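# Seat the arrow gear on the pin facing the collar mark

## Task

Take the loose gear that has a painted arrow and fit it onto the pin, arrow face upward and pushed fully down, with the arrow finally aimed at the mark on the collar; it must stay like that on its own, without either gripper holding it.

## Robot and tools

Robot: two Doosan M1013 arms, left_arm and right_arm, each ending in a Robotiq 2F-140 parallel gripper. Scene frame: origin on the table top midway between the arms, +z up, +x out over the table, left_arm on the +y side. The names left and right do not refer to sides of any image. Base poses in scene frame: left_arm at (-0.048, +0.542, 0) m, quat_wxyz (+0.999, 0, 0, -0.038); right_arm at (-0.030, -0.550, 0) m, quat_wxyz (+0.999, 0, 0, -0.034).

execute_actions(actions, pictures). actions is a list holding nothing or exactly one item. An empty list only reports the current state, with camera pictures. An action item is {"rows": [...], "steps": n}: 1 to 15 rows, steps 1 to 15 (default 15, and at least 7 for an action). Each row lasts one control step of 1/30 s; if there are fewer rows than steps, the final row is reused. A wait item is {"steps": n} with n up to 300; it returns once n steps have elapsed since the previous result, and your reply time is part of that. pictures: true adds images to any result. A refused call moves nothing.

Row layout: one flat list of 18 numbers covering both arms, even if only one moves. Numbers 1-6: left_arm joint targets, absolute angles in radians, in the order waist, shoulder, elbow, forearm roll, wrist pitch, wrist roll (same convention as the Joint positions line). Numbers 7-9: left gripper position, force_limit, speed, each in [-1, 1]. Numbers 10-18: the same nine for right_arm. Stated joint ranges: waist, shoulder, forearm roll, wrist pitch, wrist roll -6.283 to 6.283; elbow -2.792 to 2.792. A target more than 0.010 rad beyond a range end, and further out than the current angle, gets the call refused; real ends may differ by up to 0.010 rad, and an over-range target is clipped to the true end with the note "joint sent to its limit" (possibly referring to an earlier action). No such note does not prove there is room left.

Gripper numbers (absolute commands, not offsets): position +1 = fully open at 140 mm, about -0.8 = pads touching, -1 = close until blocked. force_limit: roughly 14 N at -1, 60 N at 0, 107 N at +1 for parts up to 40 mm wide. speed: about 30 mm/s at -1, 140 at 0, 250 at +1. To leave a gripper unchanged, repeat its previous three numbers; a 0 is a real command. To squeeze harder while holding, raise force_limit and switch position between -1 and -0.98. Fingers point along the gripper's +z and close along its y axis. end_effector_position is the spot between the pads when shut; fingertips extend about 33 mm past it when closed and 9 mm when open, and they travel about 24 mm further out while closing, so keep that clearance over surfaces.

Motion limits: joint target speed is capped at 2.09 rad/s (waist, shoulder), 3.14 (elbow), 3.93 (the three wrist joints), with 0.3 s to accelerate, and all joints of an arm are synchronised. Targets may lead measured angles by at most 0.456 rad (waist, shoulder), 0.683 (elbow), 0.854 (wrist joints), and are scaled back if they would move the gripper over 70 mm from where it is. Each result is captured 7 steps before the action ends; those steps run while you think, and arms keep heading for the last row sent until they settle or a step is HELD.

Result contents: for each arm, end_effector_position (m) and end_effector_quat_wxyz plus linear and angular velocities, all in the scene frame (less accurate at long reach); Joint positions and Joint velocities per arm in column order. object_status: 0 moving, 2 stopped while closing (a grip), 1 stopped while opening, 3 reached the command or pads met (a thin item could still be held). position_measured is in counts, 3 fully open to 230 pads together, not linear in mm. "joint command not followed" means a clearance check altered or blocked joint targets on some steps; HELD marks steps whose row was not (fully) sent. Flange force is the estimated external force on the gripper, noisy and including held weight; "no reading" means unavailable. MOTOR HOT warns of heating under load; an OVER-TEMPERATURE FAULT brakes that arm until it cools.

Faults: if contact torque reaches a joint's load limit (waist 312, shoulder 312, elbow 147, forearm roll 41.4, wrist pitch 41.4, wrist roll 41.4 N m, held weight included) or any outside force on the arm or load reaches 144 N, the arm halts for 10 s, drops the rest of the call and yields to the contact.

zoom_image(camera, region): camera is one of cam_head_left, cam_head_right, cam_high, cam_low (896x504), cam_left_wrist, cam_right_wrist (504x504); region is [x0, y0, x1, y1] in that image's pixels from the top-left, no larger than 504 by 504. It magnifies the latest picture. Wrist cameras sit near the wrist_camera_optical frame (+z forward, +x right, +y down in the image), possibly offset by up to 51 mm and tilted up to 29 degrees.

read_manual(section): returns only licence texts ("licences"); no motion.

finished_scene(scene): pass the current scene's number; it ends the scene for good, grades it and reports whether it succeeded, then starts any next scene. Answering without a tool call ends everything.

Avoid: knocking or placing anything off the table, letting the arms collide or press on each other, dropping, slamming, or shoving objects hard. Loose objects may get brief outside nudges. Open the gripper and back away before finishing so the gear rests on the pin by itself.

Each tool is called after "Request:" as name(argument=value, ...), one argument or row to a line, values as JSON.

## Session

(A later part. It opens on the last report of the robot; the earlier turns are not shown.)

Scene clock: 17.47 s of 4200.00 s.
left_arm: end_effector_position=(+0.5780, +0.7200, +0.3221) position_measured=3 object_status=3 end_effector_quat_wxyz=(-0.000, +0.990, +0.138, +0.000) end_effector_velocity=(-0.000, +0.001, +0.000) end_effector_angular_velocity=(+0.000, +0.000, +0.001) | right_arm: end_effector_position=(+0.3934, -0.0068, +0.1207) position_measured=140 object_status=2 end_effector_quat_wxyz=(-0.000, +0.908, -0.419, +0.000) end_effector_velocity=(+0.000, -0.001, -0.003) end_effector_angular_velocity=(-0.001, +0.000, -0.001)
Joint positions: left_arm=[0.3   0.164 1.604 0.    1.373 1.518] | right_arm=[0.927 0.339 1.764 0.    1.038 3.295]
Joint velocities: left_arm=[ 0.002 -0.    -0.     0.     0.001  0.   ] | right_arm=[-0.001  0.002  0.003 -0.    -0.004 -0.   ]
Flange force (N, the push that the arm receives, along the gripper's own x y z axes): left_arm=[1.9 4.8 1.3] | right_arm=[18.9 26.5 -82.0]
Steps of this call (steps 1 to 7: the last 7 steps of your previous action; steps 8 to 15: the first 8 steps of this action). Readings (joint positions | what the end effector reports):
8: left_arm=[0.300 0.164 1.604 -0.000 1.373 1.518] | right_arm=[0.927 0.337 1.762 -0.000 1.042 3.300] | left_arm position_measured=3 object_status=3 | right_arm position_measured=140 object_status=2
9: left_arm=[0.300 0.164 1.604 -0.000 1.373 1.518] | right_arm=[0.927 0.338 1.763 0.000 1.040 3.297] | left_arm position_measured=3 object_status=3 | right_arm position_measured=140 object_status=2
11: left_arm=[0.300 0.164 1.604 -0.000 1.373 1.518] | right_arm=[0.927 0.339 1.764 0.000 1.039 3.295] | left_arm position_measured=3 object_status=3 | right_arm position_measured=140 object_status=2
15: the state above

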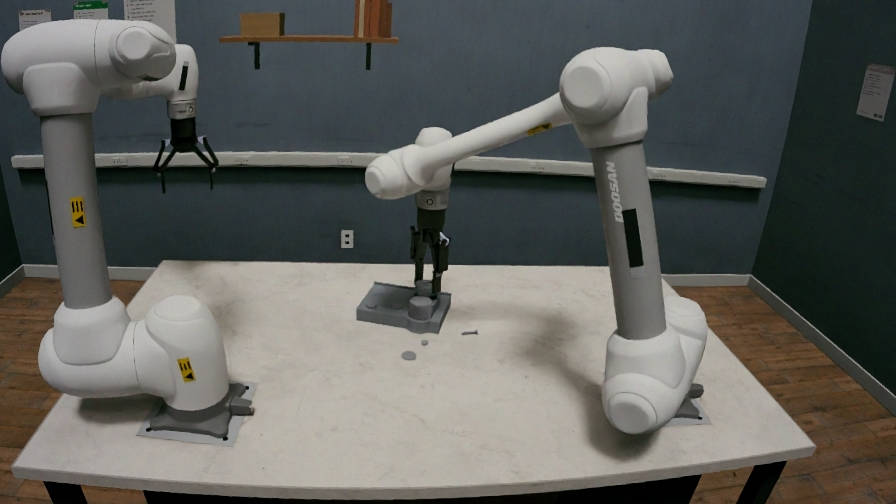

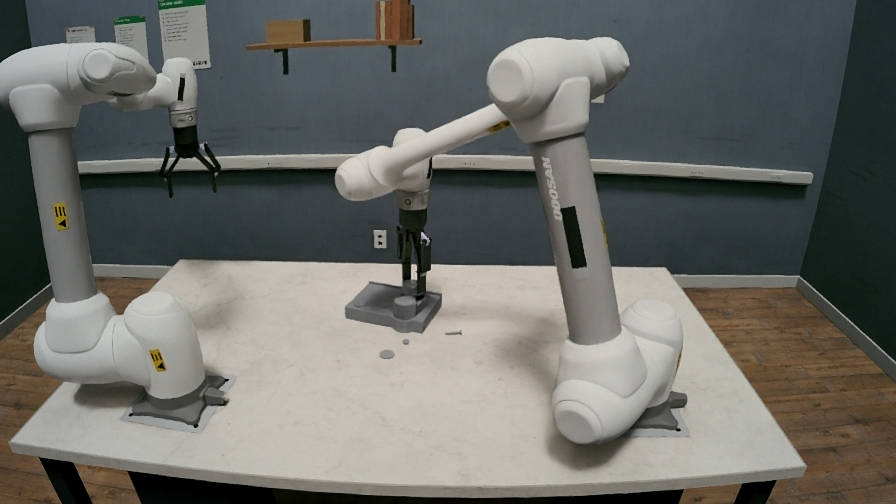

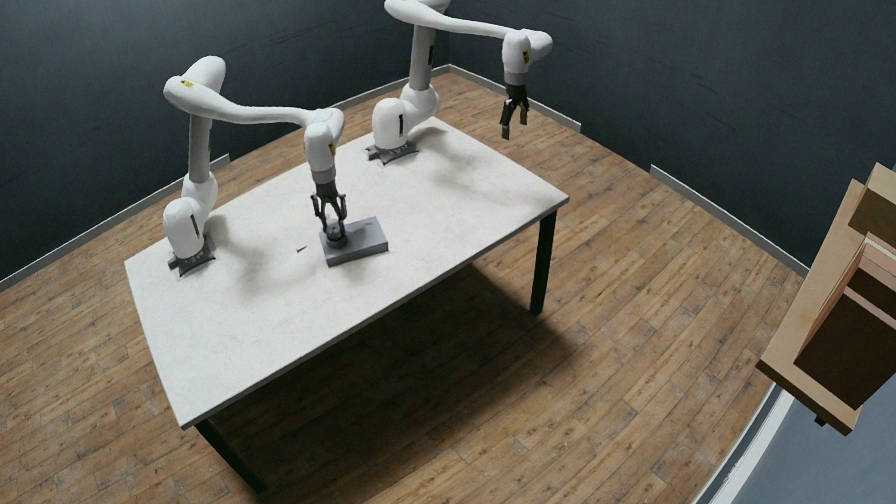

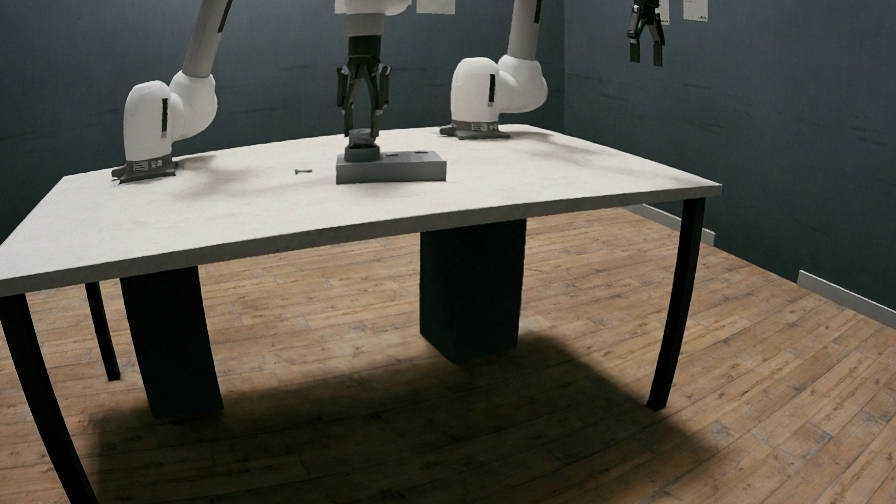

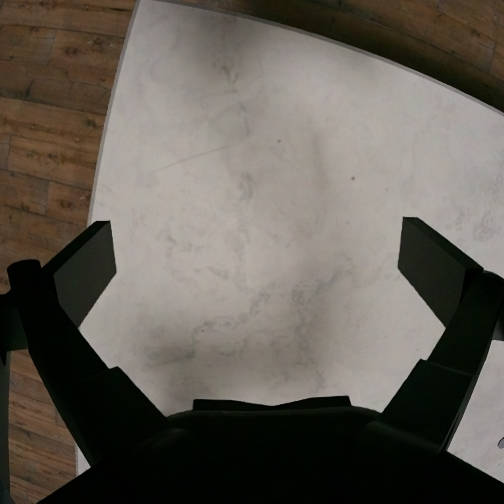

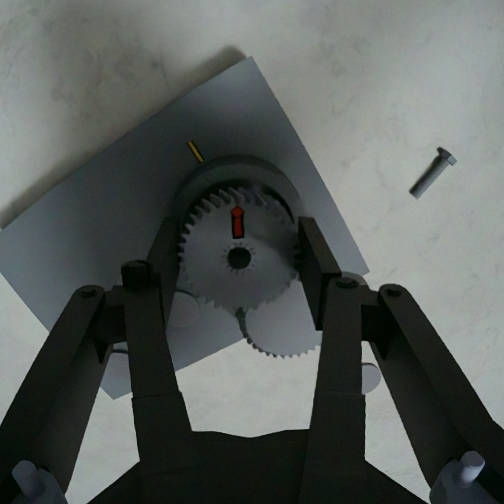

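Request:
execute_actions(
  actions=[
    {"rows":[[0.3,0.164,1.604,0,1.373,1.518,1,0,0,0.9264,0.3237,1.7465,0,1.0714,3.295,-0.98,0,-0.5]],"steps":10},
  ],
)

Request:
execute_actions(
  actions=[
    {"rows":[[0.3,0.164,1.604,0,1.373,1.518,1,0,0,0.9575,0.4695,1.5305,0,1.1416,2.635,-0.98,0,-0.5]]},
  ],
)

Request:
execute_actions(
  actions=[
    {"rows":[[0.3,0.164,1.604,0,1.373,1.518,1,0,0,0.9575,0.5125,1.5795,0,1.0496,2.635,-0.98,0,-0.5]]},
  ],
)

Request:
execute_actions(
  actions=[
    {"rows":[[0.3,0.164,1.604,0,1.373,1.518,1,0,0,0.9575,0.5137,1.5806,0,1.0473,2.635,-0.98,0,-0.5]],"steps":12},
  ],
)

Request:
execute_actions(
  actions=[
    {"rows":[[0.3,0.164,1.604,0,1.373,1.518,1,0,0,0.9575,0.5137,1.5806,0,1.0473,2.635,0.05,-0.3,-0.5]],"steps":10},
  ],
)

Request:
execute_actions(
  actions=[
    {"rows":[[0.3,0.164,1.604,0,1.373,1.518,1,0,0,0.9608,0.5072,1.5799,0,1.0545,2.6,0.05,-0.3,-0.5]],"steps":10},
  ],
)

Request:
execute_actions(
  actions=[
    {"rows":[[0.3,0.164,1.604,0,1.373,1.518,1,0,0,0.9608,0.5072,1.5799,0,1.0545,2.6,-1,-0.3,-0.5]]},
  ],
  pictures=true,
)

Request:
zoom_image(
  camera="cam_right_wrist",
  region=[150, 160, 330, 340],
)

Scene clock: 18.37 s of 4200.00 s.
left_arm: end_effector_position=(+0.5780, +0.7200, +0.3221) position_measured=3 object_status=3 end_effector_quat_wxyz=(-0.000, +0.990, +0.138, +0.000) end_effector_velocity=(-0.001, -0.001, +0.001) end_effector_angular_velocity=(-0.001, -0.000, -0.001) | right_arm: end_effector_position=(+0.3934, -0.0073, +0.1327) position_measured=140 object_status=2 end_effector_quat_wxyz=(+0.001, +0.908, -0.419, -0.000) end_effector_velocity=(+0.005, +0.004, +0.282) end_effector_angular_velocity=(+0.018, -0.015, -0.001)
Joint positions: left_arm=[ 0.3    0.164  1.604 -0.     1.373  1.518] | right_arm=[ 0.927  0.33   1.753 -0.     1.06   3.295]
Joint velocities: left_arm=[-0.001 -0.002  0.    -0.001  0.001  0.001] | right_arm=[-0.001 -0.228 -0.256  0.     0.462 -0.   ]
Flange force (N, the push that the arm receives, along the gripper's own x y z axes): left_arm=[3.9 5.7 1.4] | right_arm=[4.6 -8.8 2.6]
Steps of this call (steps 1 to 7: the last 7 steps of your previous action; steps 8 to 15: the robot went on to your last target; steps 16 to 24: nothing new was sent; steps 25 to 27: the first 3 steps of this action). Readings (joint positions | what the end effector reports):
25: left_arm=[0.300 0.164 1.604 -0.000 1.373 1.518] | right_arm=[0.927 0.340 1.764 0.000 1.038 3.295] | left_arm position_measured=3 object_status=3 | right_arm position_measured=140 object_status=2
26: left_arm=[0.300 0.164 1.604 -0.000 1.373 1.518] | right_arm=[0.927 0.337 1.762 -0.000 1.044 3.295] | left_arm position_measured=3 object_status=3 | right_arm position_measured=140 object_status=2
27: the state above

Scene clock: 18.87 s of 4200.00 s.
left_arm: end_effector_position=(+0.5780, +0.7200, +0.3221) position_measured=3 object_status=3 end_effector_quat_wxyz=(-0.000, +0.990, +0.138, +0.000) end_effector_velocity=(+0.000, +0.000, -0.002) end_effector_angular_velocity=(+0.002, +0.002, -0.001) | right_arm: end_effector_position=(+0.4198, +0.0421, +0.1400) position_measured=140 object_status=2 end_effector_quat_wxyz=(+0.001, +0.969, -0.245, -0.000) end_effector_velocity=(+0.180, +0.357, +0.010) end_effector_angular_velocity=(+0.018, -0.007, +2.671)
Joint positions: left_arm=[ 0.3    0.164  1.604 -0.     1.373  1.518] | right_arm=[0.943 0.404 1.631 0.    1.109 2.941]
Joint velocities: left_arm=[-0.     0.002  0.001  0.002 -0.001  0.   ] | right_arm=[ 0.121  0.554 -0.843  0.001  0.271 -2.55 ]
Flange force (N, the push that the arm receives, along the gripper's own x y z axes): left_arm=[3.3 5.9 1.9] | right_arm=[0.0 1.3 3.4]
Steps of this call (steps 1 to 7: the last 7 steps of your previous action; steps 8 to 15: the first 8 steps of this action). Readings (joint positions | what the end effector reports):
8: left_arm=[0.300 0.164 1.604 0.000 1.373 1.518] | right_arm=[0.926 0.324 1.747 -0.000 1.071 3.295] | left_arm position_measured=3 object_status=3 | right_arm position_measured=140 object_status=2
9: left_arm=[0.300 0.164 1.604 -0.000 1.373 1.518] | right_arm=[0.927 0.326 1.744 -0.000 1.072 3.286] | left_arm position_measured=3 object_status=3 | right_arm position_measured=140 object_status=2
11: left_arm=[0.300 0.164 1.604 0.000 1.373 1.518] | right_arm=[0.929 0.340 1.724 -0.000 1.079 3.227] | left_arm position_measured=3 object_status=3 | right_arm position_measured=140 object_status=2
15: the state above

Scene clock: 19.37 s of 4200.00 s.
left_arm: end_effector_position=(+0.5780, +0.7200, +0.3221) position_measured=3 object_status=3 end_effector_quat_wxyz=(-0.000, +0.990, +0.138, +0.000) end_effector_velocity=(+0.001, +0.000, -0.001) end_effector_angular_velocity=(+0.001, +0.002, -0.001) | right_arm: end_effector_position=(+0.4400, +0.0842, +0.0819) position_measured=140 object_status=2 end_effector_quat_wxyz=(+0.000, +0.996, -0.087, -0.000) end_effector_velocity=(+0.000, +0.001, +0.002) end_effector_angular_velocity=(+0.004, -0.004, +0.001)
Joint positions: left_arm=[ 0.3    0.164  1.604 -0.     1.373  1.518] | right_arm=[0.958 0.513 1.58  0.    1.05  2.635]
Joint velocities: left_arm=[-0.001  0.002 -0.001  0.001  0.001 -0.   ] | right_arm=[ 0.001 -0.002 -0.    -0.001 -0.003  0.   ]
Flange force (N, the push that the arm receives, along the gripper's own x y z axes): left_arm=[3.3 5.2 1.9] | right_arm=[0.3 -0.2 5.0]
Steps of this call (steps 1 to 7: the last 7 steps of your previous action; steps 8 to 15: the first 8 steps of this action). Readings (joint positions | what the end effector reports):
8: left_arm=[0.300 0.164 1.604 -0.000 1.373 1.518] | right_arm=[0.957 0.470 1.531 0.000 1.141 2.635] | left_arm position_measured=3 object_status=3 | right_arm position_measured=140 object_status=2
9: left_arm=[0.300 0.164 1.604 -0.000 1.373 1.518] | right_arm=[0.958 0.473 1.535 0.000 1.133 2.635] | left_arm position_measured=3 object_status=3 | right_arm position_measured=140 object_status=2
11: left_arm=[0.300 0.164 1.604 -0.000 1.373 1.518] | right_arm=[0.958 0.498 1.564 0.000 1.080 2.635] | left_arm position_measured=3 object_status=3 | right_arm position_measured=140 object_status=2
15: the state above

Scene clock: 19.77 s of 4200.00 s.
left_arm: end_effector_position=(+0.5780, +0.7200, +0.3221) position_measured=3 object_status=3 end_effector_quat_wxyz=(-0.000, +0.990, +0.138, +0.000) end_effector_velocity=(-0.000, -0.000, -0.001) end_effector_angular_velocity=(-0.001, +0.002, +0.001) | right_arm: end_effector_position=(+0.4402, +0.0844, +0.0809) position_measured=140 object_status=2 end_effector_quat_wxyz=(-0.000, +0.996, -0.087, +0.000) end_effector_velocity=(-0.001, -0.000, -0.001) end_effector_angular_velocity=(-0.001, +0.001, +0.001)
Joint positions: left_arm=[ 0.3    0.164  1.604 -0.     1.373  1.518] | right_arm=[0.958 0.513 1.58  0.    1.047 2.635]
Joint velocities: left_arm=[ 0.     0.001 -0.    -0.     0.001 -0.001] | right_arm=[ 0.001  0.     0.001  0.    -0.    -0.   ]
Flange force (N, the push that the arm receives, along the gripper's own x y z axes): left_arm=[2.9 6.0 2.5] | right_arm=[-5.7 -0.1 -11.8]
Steps of this call (steps 1 to 7: the last 7 steps of your previous action; steps 8 to 12: the first 5 steps of this action). Readings (joint positions | what the end effector reports):
8: left_arm=[0.300 0.164 1.604 0.000 1.373 1.518] | right_arm=[0.958 0.512 1.580 0.000 1.049 2.635] | left_arm position_measured=3 object_status=3 | right_arm position_measured=140 object_status=2
9: left_arm=[0.300 0.164 1.604 -0.000 1.373 1.518] | right_arm=[0.958 0.513 1.580 0.000 1.048 2.635] | left_arm position_measured=3 object_status=3 | right_arm position_measured=140 object_status=2
11: left_arm=[0.300 0.164 1.604 -0.000 1.373 1.518] | right_arm=[0.958 0.513 1.580 0.000 1.047 2.635] | left_arm position_measured=3 object_status=3 | right_arm position_measured=140 object_status=2
12: the state above

Scene clock: 20.10 s of 4200.00 s.
left_arm: end_effector_position=(+0.5780, +0.7200, +0.3221) position_measured=3 object_status=3 end_effector_quat_wxyz=(-0.000, +0.990, +0.138, +0.000) end_effector_velocity=(-0.000, -0.000, +0.000) end_effector_angular_velocity=(+0.002, +0.000, -0.003) | right_arm: end_effector_position=(+0.4400, +0.0840, +0.0802) position_measured=133 object_status=0 end_effector_quat_wxyz=(+0.000, +0.996, -0.087, -0.000) end_effector_velocity=(-0.000, -0.001, -0.004) end_effector_angular_velocity=(-0.003, +0.002, -0.000)
Joint positions: left_arm=[ 0.3    0.164  1.604 -0.     1.373  1.518] | right_arm=[ 0.957  0.514  1.581 -0.     1.047  2.635]
Joint velocities: left_arm=[-0.001 -0.     0.     0.002 -0.     0.001] | right_arm=[-0.     0.003  0.003 -0.    -0.002  0.   ]
Flange force (N, the push that the arm receives, along the gripper's own x y z axes): left_arm=[2.0 4.3 1.9] | right_arm=[2.8 -0.7 -2.4]
Steps of this call (steps 1 to 7: the last 7 steps of your previous action; steps 8 to 10: the first 3 steps of this action). Readings (joint positions | what the end effector reports):
8: left_arm=[0.300 0.164 1.604 -0.000 1.373 1.518] | right_arm=[0.958 0.514 1.581 0.000 1.047 2.635] | left_arm position_measured=3 object_status=3 | right_arm position_measured=140 object_status=0
9: left_arm=[0.300 0.164 1.604 -0.000 1.373 1.518] | right_arm=[0.958 0.514 1.581 0.000 1.047 2.635] | left_arm position_measured=3 object_status=3 | right_arm position_measured=140 object_status=0
10: the state above

Scene clock: 20.43 s of 4200.00 s.
left_arm: end_effector_position=(+0.5780, +0.7200, +0.3221) position_measured=3 object_status=3 end_effector_quat_wxyz=(-0.000, +0.990, +0.138, +0.000) end_effector_velocity=(+0.001, -0.000, +0.000) end_effector_angular_velocity=(-0.001, -0.001, +0.000) | right_arm: end_effector_position=(+0.4380, +0.0844, +0.0841) position_measured=123 object_status=0 end_effector_quat_wxyz=(+0.000, +0.997, -0.074, +0.000) end_effector_velocity=(-0.037, +0.013, +0.080) end_effector_angular_velocity=(+0.015, -0.012, +0.456)
Joint positions: left_arm=[0.3   0.164 1.604 0.    1.373 1.518] | right_arm=[ 0.96   0.509  1.58  -0.     1.052  2.61 ]
Joint velocities: left_arm=[-0.     0.001 -0.001 -0.001 -0.001  0.   ] | right_arm=[ 0.047 -0.089 -0.02   0.     0.089 -0.409]
Flange force (N, the push that the arm receives, along the gripper's own x y z axes): left_arm=[2.1 4.8 1.6] | right_arm=[-1.6 4.7 -4.2]
Steps of this call (steps 1 to 7: the last 7 steps of your previous action; steps 8 to 10: the first 3 steps of this action). Readings (joint positions | what the end effector reports):
8: left_arm=[0.300 0.164 1.604 -0.000 1.373 1.518] | right_arm=[0.957 0.514 1.581 -0.000 1.047 2.635] | left_arm position_measured=3 object_status=3 | right_arm position_measured=123 object_status=0
9: left_arm=[0.300 0.164 1.604 0.000 1.373 1.518] | right_arm=[0.958 0.512 1.581 -0.000 1.049 2.626] | left_arm position_measured=3 object_status=3 | right_arm position_measured=123 object_status=0
10: the state above

Scene clock: 20.93 s of 4200.00 s.
left_arm: end_effector_position=(+0.5780, +0.7200, +0.3221) position_measured=3 object_status=3 end_effector_quat_wxyz=(-0.000, +0.990, +0.138, +0.000) end_effector_velocity=(+0.001, -0.001, -0.002) end_effector_angular_velocity=(-0.002, +0.001, -0.001) | right_arm: end_effector_position=(+0.4371, +0.0846, +0.0861) position_measured=139 object_status=0 end_effector_quat_wxyz=(-0.000, +0.998, -0.068, +0.000) end_effector_velocity=(-0.001, -0.001, -0.001) end_effector_angular_velocity=(-0.002, +0.002, -0.000)
Joint positions: left_arm=[0.3   0.164 1.604 0.    1.373 1.518] | right_arm=[ 0.961  0.507  1.58  -0.     1.055  2.6  ]
Joint velocities: left_arm=[-0.001  0.002 -0.    -0.002 -0.001  0.   ] | right_arm=[-0.     0.     0.002 -0.     0.001  0.   ]
Flange force (N, the push that the arm receives, along the gripper's own x y z axes): left_arm=[3.2 5.2 1.9] | right_arm=[0.8 0.5 -23.5]
Steps of this call (steps 1 to 7: the last 7 steps of your previous action; steps 8 to 15: the first 8 steps of this action). Readings (joint positions | what the end effector reports):
8: left_arm=[0.300 0.164 1.604 -0.000 1.373 1.518] | right_arm=[0.961 0.507 1.580 -0.000 1.054 2.600] | left_arm position_measured=3 object_status=3 | right_arm position_measured=123 object_status=0
9: left_arm=[0.300 0.164 1.604 -0.000 1.373 1.518] | right_arm=[0.961 0.507 1.580 -0.000 1.054 2.600] | left_arm position_measured=3 object_status=3 | right_arm position_measured=125 object_status=0
11: left_arm=[0.300 0.164 1.604 -0.000 1.373 1.518] | right_arm=[0.961 0.507 1.580 -0.000 1.054 2.600] | left_arm position_measured=3 object_status=3 | right_arm position_measured=134 object_status=0
15: the state above

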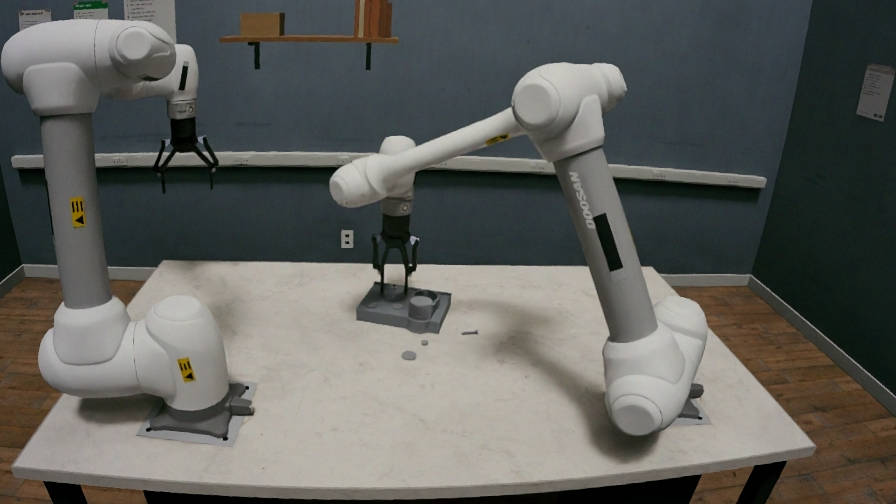

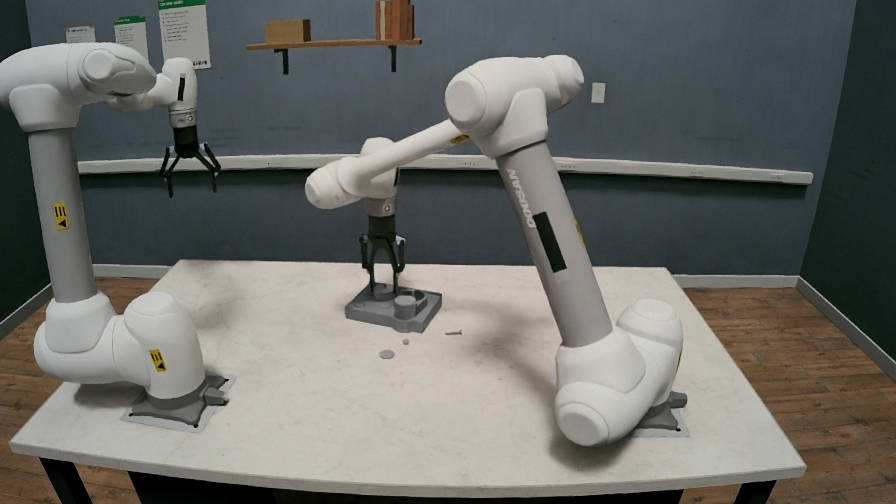

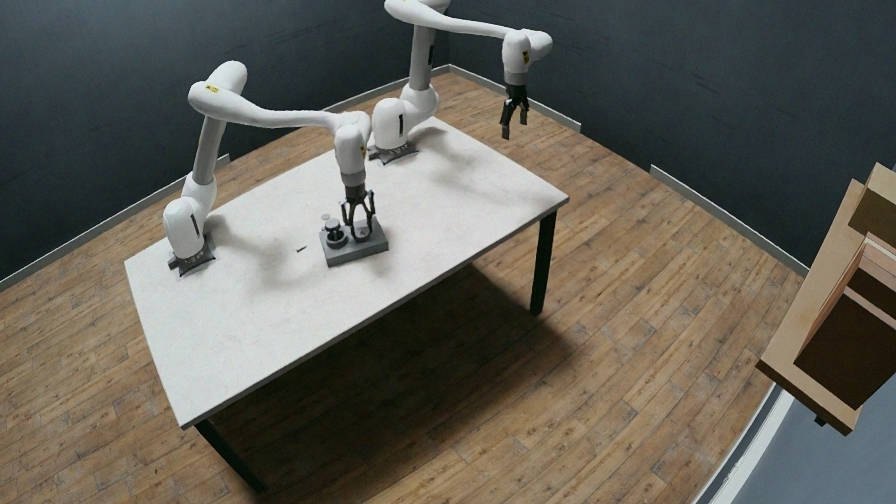

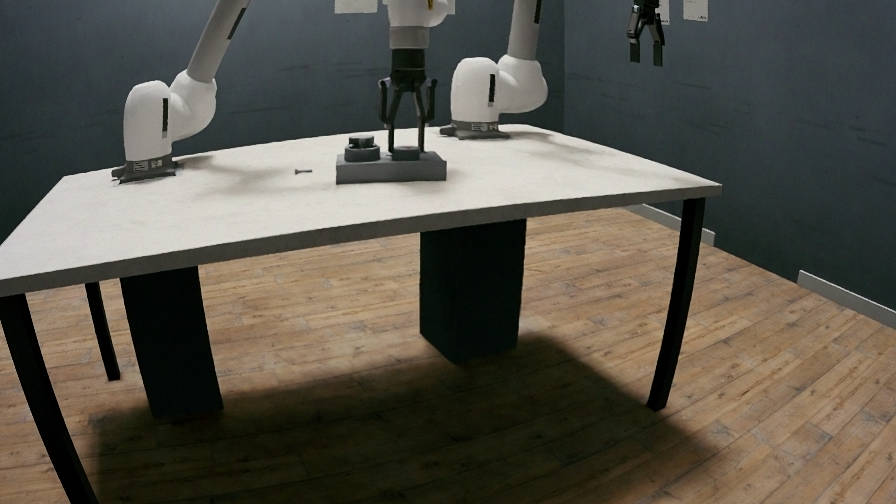

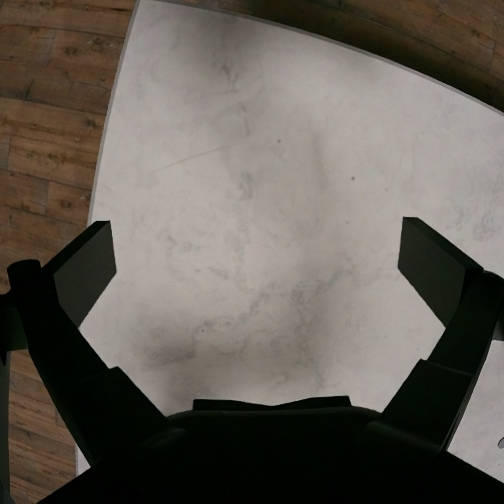

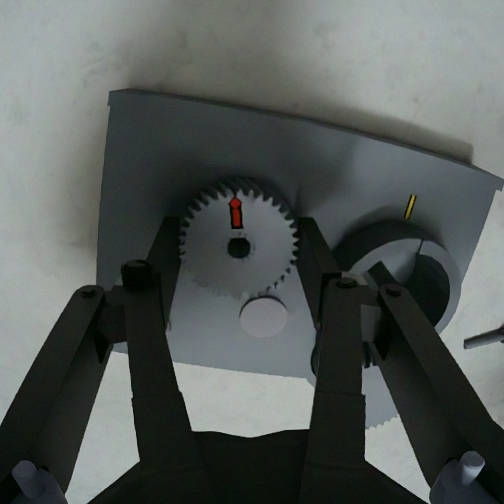

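Region (150, 160, 330, 340) of cam_right_wrist's 504x504 image, scaled by 2.800, with more detail than that image has.

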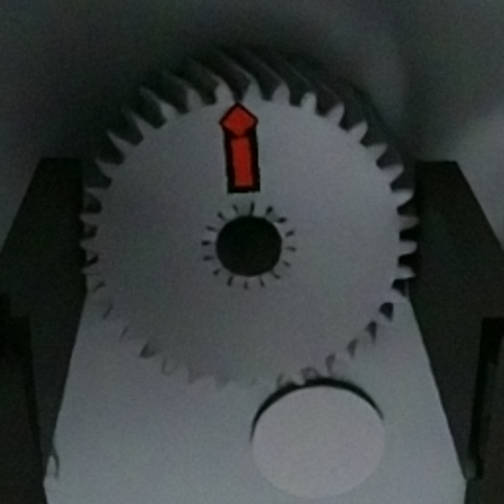

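Request:
execute_actions(
  actions=[],
)

Request:
execute_actions(
  actions=[
    {"rows":[[0.3,0.164,1.604,0,1.373,1.518,1,0,0,0.9608,0.461,1.521,0,1.1596,2.6,-1,-0.3,-0.5]],"steps":15},
  ],
)

Request:
execute_actions(
  actions=[
    {"steps":20},
  ],
)

Scene clock: 21.77 s of 4200.00 s.
left_arm: end_effector_position=(+0.5780, +0.7200, +0.3221) position_measured=3 object_status=3 end_effector_quat_wxyz=(-0.000, +0.990, +0.138, +0.000) end_effector_velocity=(-0.001, +0.000, +0.001) end_effector_angular_velocity=(-0.001, -0.000, +0.001) | right_arm: end_effector_position=(+0.4370, +0.0846, +0.0860) position_measured=139 object_status=2 end_effector_quat_wxyz=(+0.000, +0.998, -0.068, -0.000) end_effector_velocity=(-0.001, +0.000, -0.000) end_effector_angular_velocity=(-0.001, +0.001, +0.002)
Joint positions: left_arm=[ 0.3    0.164  1.604 -0.     1.373  1.518] | right_arm=[ 0.961  0.507  1.58  -0.     1.055  2.6  ]
Joint velocities: left_arm=[ 0.001 -0.001  0.    -0.001  0.001  0.   ] | right_arm=[ 0.002 -0.     0.001  0.     0.001 -0.   ]
Flange force (N, the push that the arm receives, along the gripper's own x y z axes): left_arm=[2.4 4.8 1.2] | right_arm=[0.5 -0.1 -30.8]
Kept back: nothing.
Steps of this call (steps 1 to 7: the last 7 steps of your previous action; steps 8 to 15: the robot went on to your last target; steps 16 to 25: nothing new was sent). Readings (joint positions | what the end effector reports):
1: left_arm=[0.300 0.164 1.604 0.000 1.373 1.518] | right_arm=[0.961 0.507 1.580 -0.000 1.055 2.600] | left_arm position_measured=3 object_status=3 | right_arm position_measured=139 object_status=0
2: left_arm=[0.300 0.164 1.604 -0.000 1.373 1.518] | right_arm=[0.961 0.507 1.580 -0.000 1.055 2.600] | left_arm position_measured=3 object_status=3 | right_arm position_measured=139 object_status=0
4: left_arm=[0.300 0.164 1.604 -0.000 1.373 1.518] | right_arm=[0.961 0.507 1.580 -0.000 1.055 2.600] | left_arm position_measured=3 object_status=3 | right_arm position_measured=139 object_status=0
8: left_arm=[0.300 0.164 1.604 0.000 1.373 1.518] | right_arm=[0.961 0.507 1.580 -0.000 1.055 2.600] | left_arm position_measured=3 object_status=3 | right_arm position_measured=139 object_status=2
25: the state above
All arms were judged still, so your last target was given up. Only a new action makes them travel on or press farther. Fingers that are still opening or closing keep moving.

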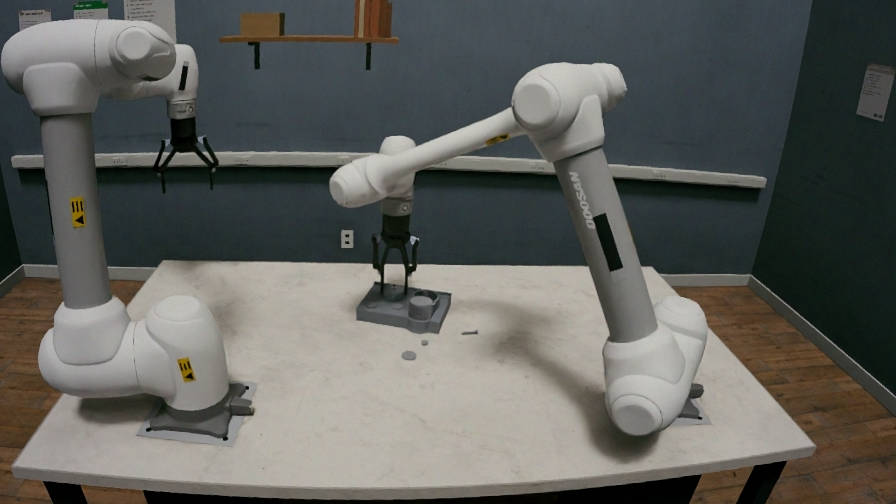

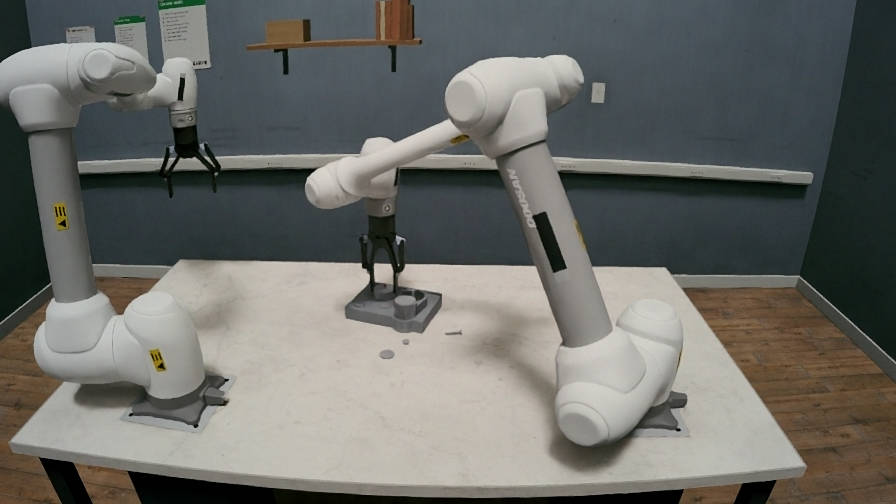

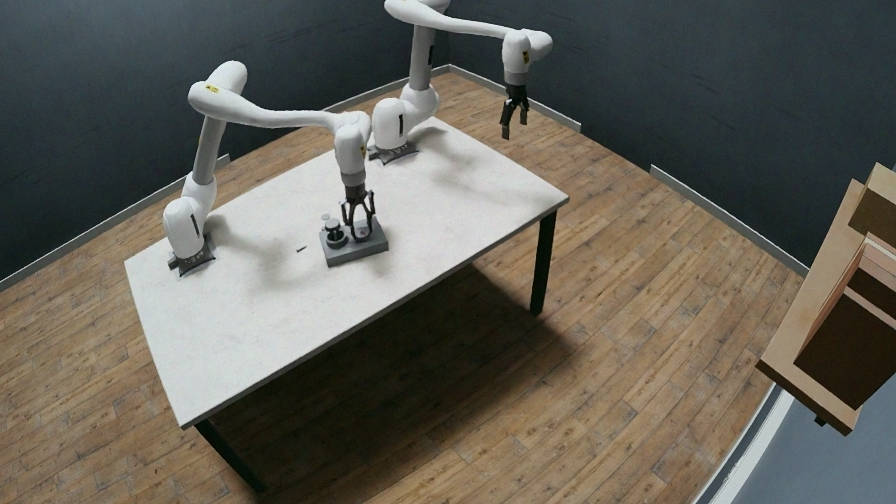

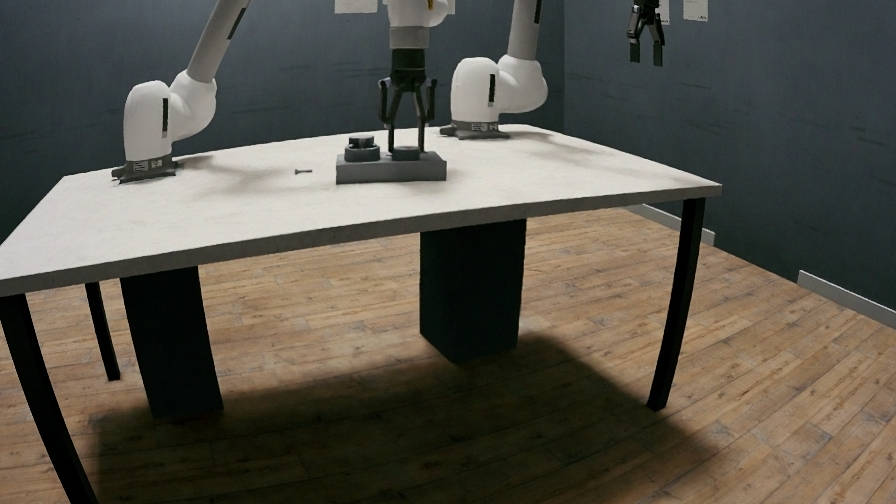

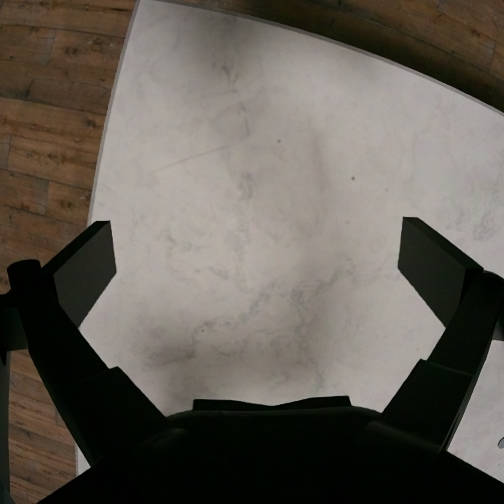

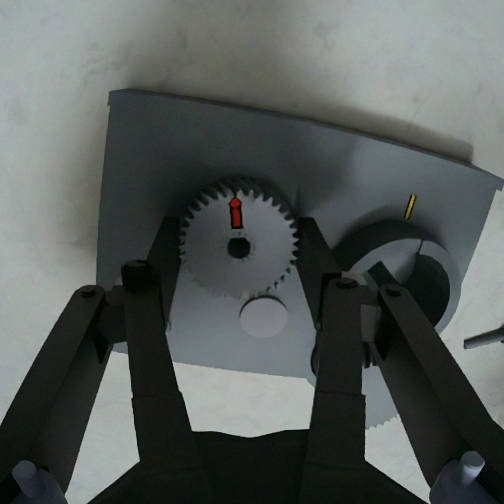

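Scene clock: 22.03 s of 4200.00 s.
left_arm: end_effector_position=(+0.5780, +0.7200, +0.3221) position_measured=3 object_status=3 end_effector_quat_wxyz=(-0.000, +0.990, +0.138, +0.000) end_effector_velocity=(+0.000, +0.000, -0.000) end_effector_angular_velocity=(+0.001, -0.000, +0.000) | right_arm: end_effector_position=(+0.4374, +0.0853, +0.1517) position_measured=139 object_status=2 end_effector_quat_wxyz=(+0.000, +0.998, -0.068, -0.000) end_effector_velocity=(-0.001, -0.002, -0.005) end_effector_angular_velocity=(-0.009, +0.004, +0.002)
Joint positions: left_arm=[0.3   0.164 1.604 0.    1.373 1.518] | right_arm=[0.961 0.461 1.521 0.    1.16  2.6  ]
Joint velocities: left_arm=[ 0.     0.     0.     0.    -0.001 -0.   ] | right_arm=[ 0.001  0.006  0.002 -0.003  0.002  0.   ]
Flange force (N, the push that the arm receives, along the gripper's own x y z axes): left_arm=[2.4 5.9 1.4] | right_arm=[3.6 3.0 3.9]
Steps of this call (steps 1 to 8: the first 8 steps of this action). Readings (joint positions | what the end effector reports):
1: left_arm=[0.300 0.164 1.604 -0.000 1.373 1.518] | right_arm=[0.961 0.507 1.580 -0.000 1.055 2.600] | left_arm position_measured=3 object_status=3 | right_arm position_measured=139 object_status=2
2: left_arm=[0.300 0.164 1.604 -0.000 1.373 1.518] | right_arm=[0.961 0.504 1.576 -0.000 1.063 2.600] | left_arm position_measured=3 object_status=3 | right_arm position_measured=139 object_status=2
4: left_arm=[0.300 0.164 1.604 0.000 1.373 1.518] | right_arm=[0.961 0.480 1.545 0.000 1.119 2.600] | left_arm position_measured=3 object_status=3 | right_arm position_measured=139 object_status=2
8: the state above

Scene clock: 22.70 s of 4200.00 s.
left_arm: end_effector_position=(+0.5780, +0.7200, +0.3221) position_measured=3 object_status=3 end_effector_quat_wxyz=(-0.000, +0.990, +0.138, +0.000) end_effector_velocity=(-0.000, -0.000, -0.000) end_effector_angular_velocity=(-0.001, -0.000, +0.000) | right_arm: end_effector_position=(+0.4376, +0.0853, +0.1518) position_measured=139 object_status=2 end_effector_quat_wxyz=(+0.000, +0.998, -0.068, -0.000) end_effector_velocity=(+0.001, +0.001, +0.001) end_effector_angular_velocity=(+0.002, -0.002, -0.000)
Joint positions: left_arm=[0.3   0.164 1.604 0.    1.373 1.518] | right_arm=[ 0.961  0.461  1.521 -0.     1.16   2.6  ]
Joint velocities: left_arm=[ 0.    -0.     0.001 -0.001 -0.     0.   ] | right_arm=[-0.    -0.    -0.001 -0.    -0.002 -0.   ]
Flange force (N, the push that the arm receives, along the gripper's own x y z axes): left_arm=[0.7 5.4 2.1] | right_arm=[0.1 1.1 1.4]
Kept back: nothing.
Steps of this call (steps 1 to 7: the last 7 steps of your previous action; steps 8 to 15: the robot went on to your last target; steps 16 to 20: nothing new was sent). Readings (joint positions | what the end effector reports):
1: left_arm=[0.300 0.164 1.604 0.000 1.373 1.518] | right_arm=[0.961 0.461 1.521 0.000 1.160 2.600] | left_arm position_measured=3 object_status=3 | right_arm position_measured=139 object_status=2
2: left_arm=[0.300 0.164 1.604 0.000 1.373 1.518] | right_arm=[0.961 0.461 1.521 0.000 1.160 2.600] | left_arm position_measured=3 object_status=3 | right_arm position_measured=139 object_status=2
4: left_arm=[0.300 0.164 1.604 -0.000 1.373 1.518] | right_arm=[0.961 0.461 1.521 0.000 1.160 2.600] | left_arm position_measured=3 object_status=3 | right_arm position_measured=139 object_status=2
8: left_arm=[0.300 0.164 1.604 -0.000 1.373 1.518] | right_arm=[0.961 0.461 1.521 0.000 1.160 2.600] | left_arm position_measured=3 object_status=3 | right_arm position_measured=139 object_status=2
20: the state above
All arms were judged still, so your last target was given up. Only a new action makes them travel on or press farther. Fingers that are still opening or closing keep moving.


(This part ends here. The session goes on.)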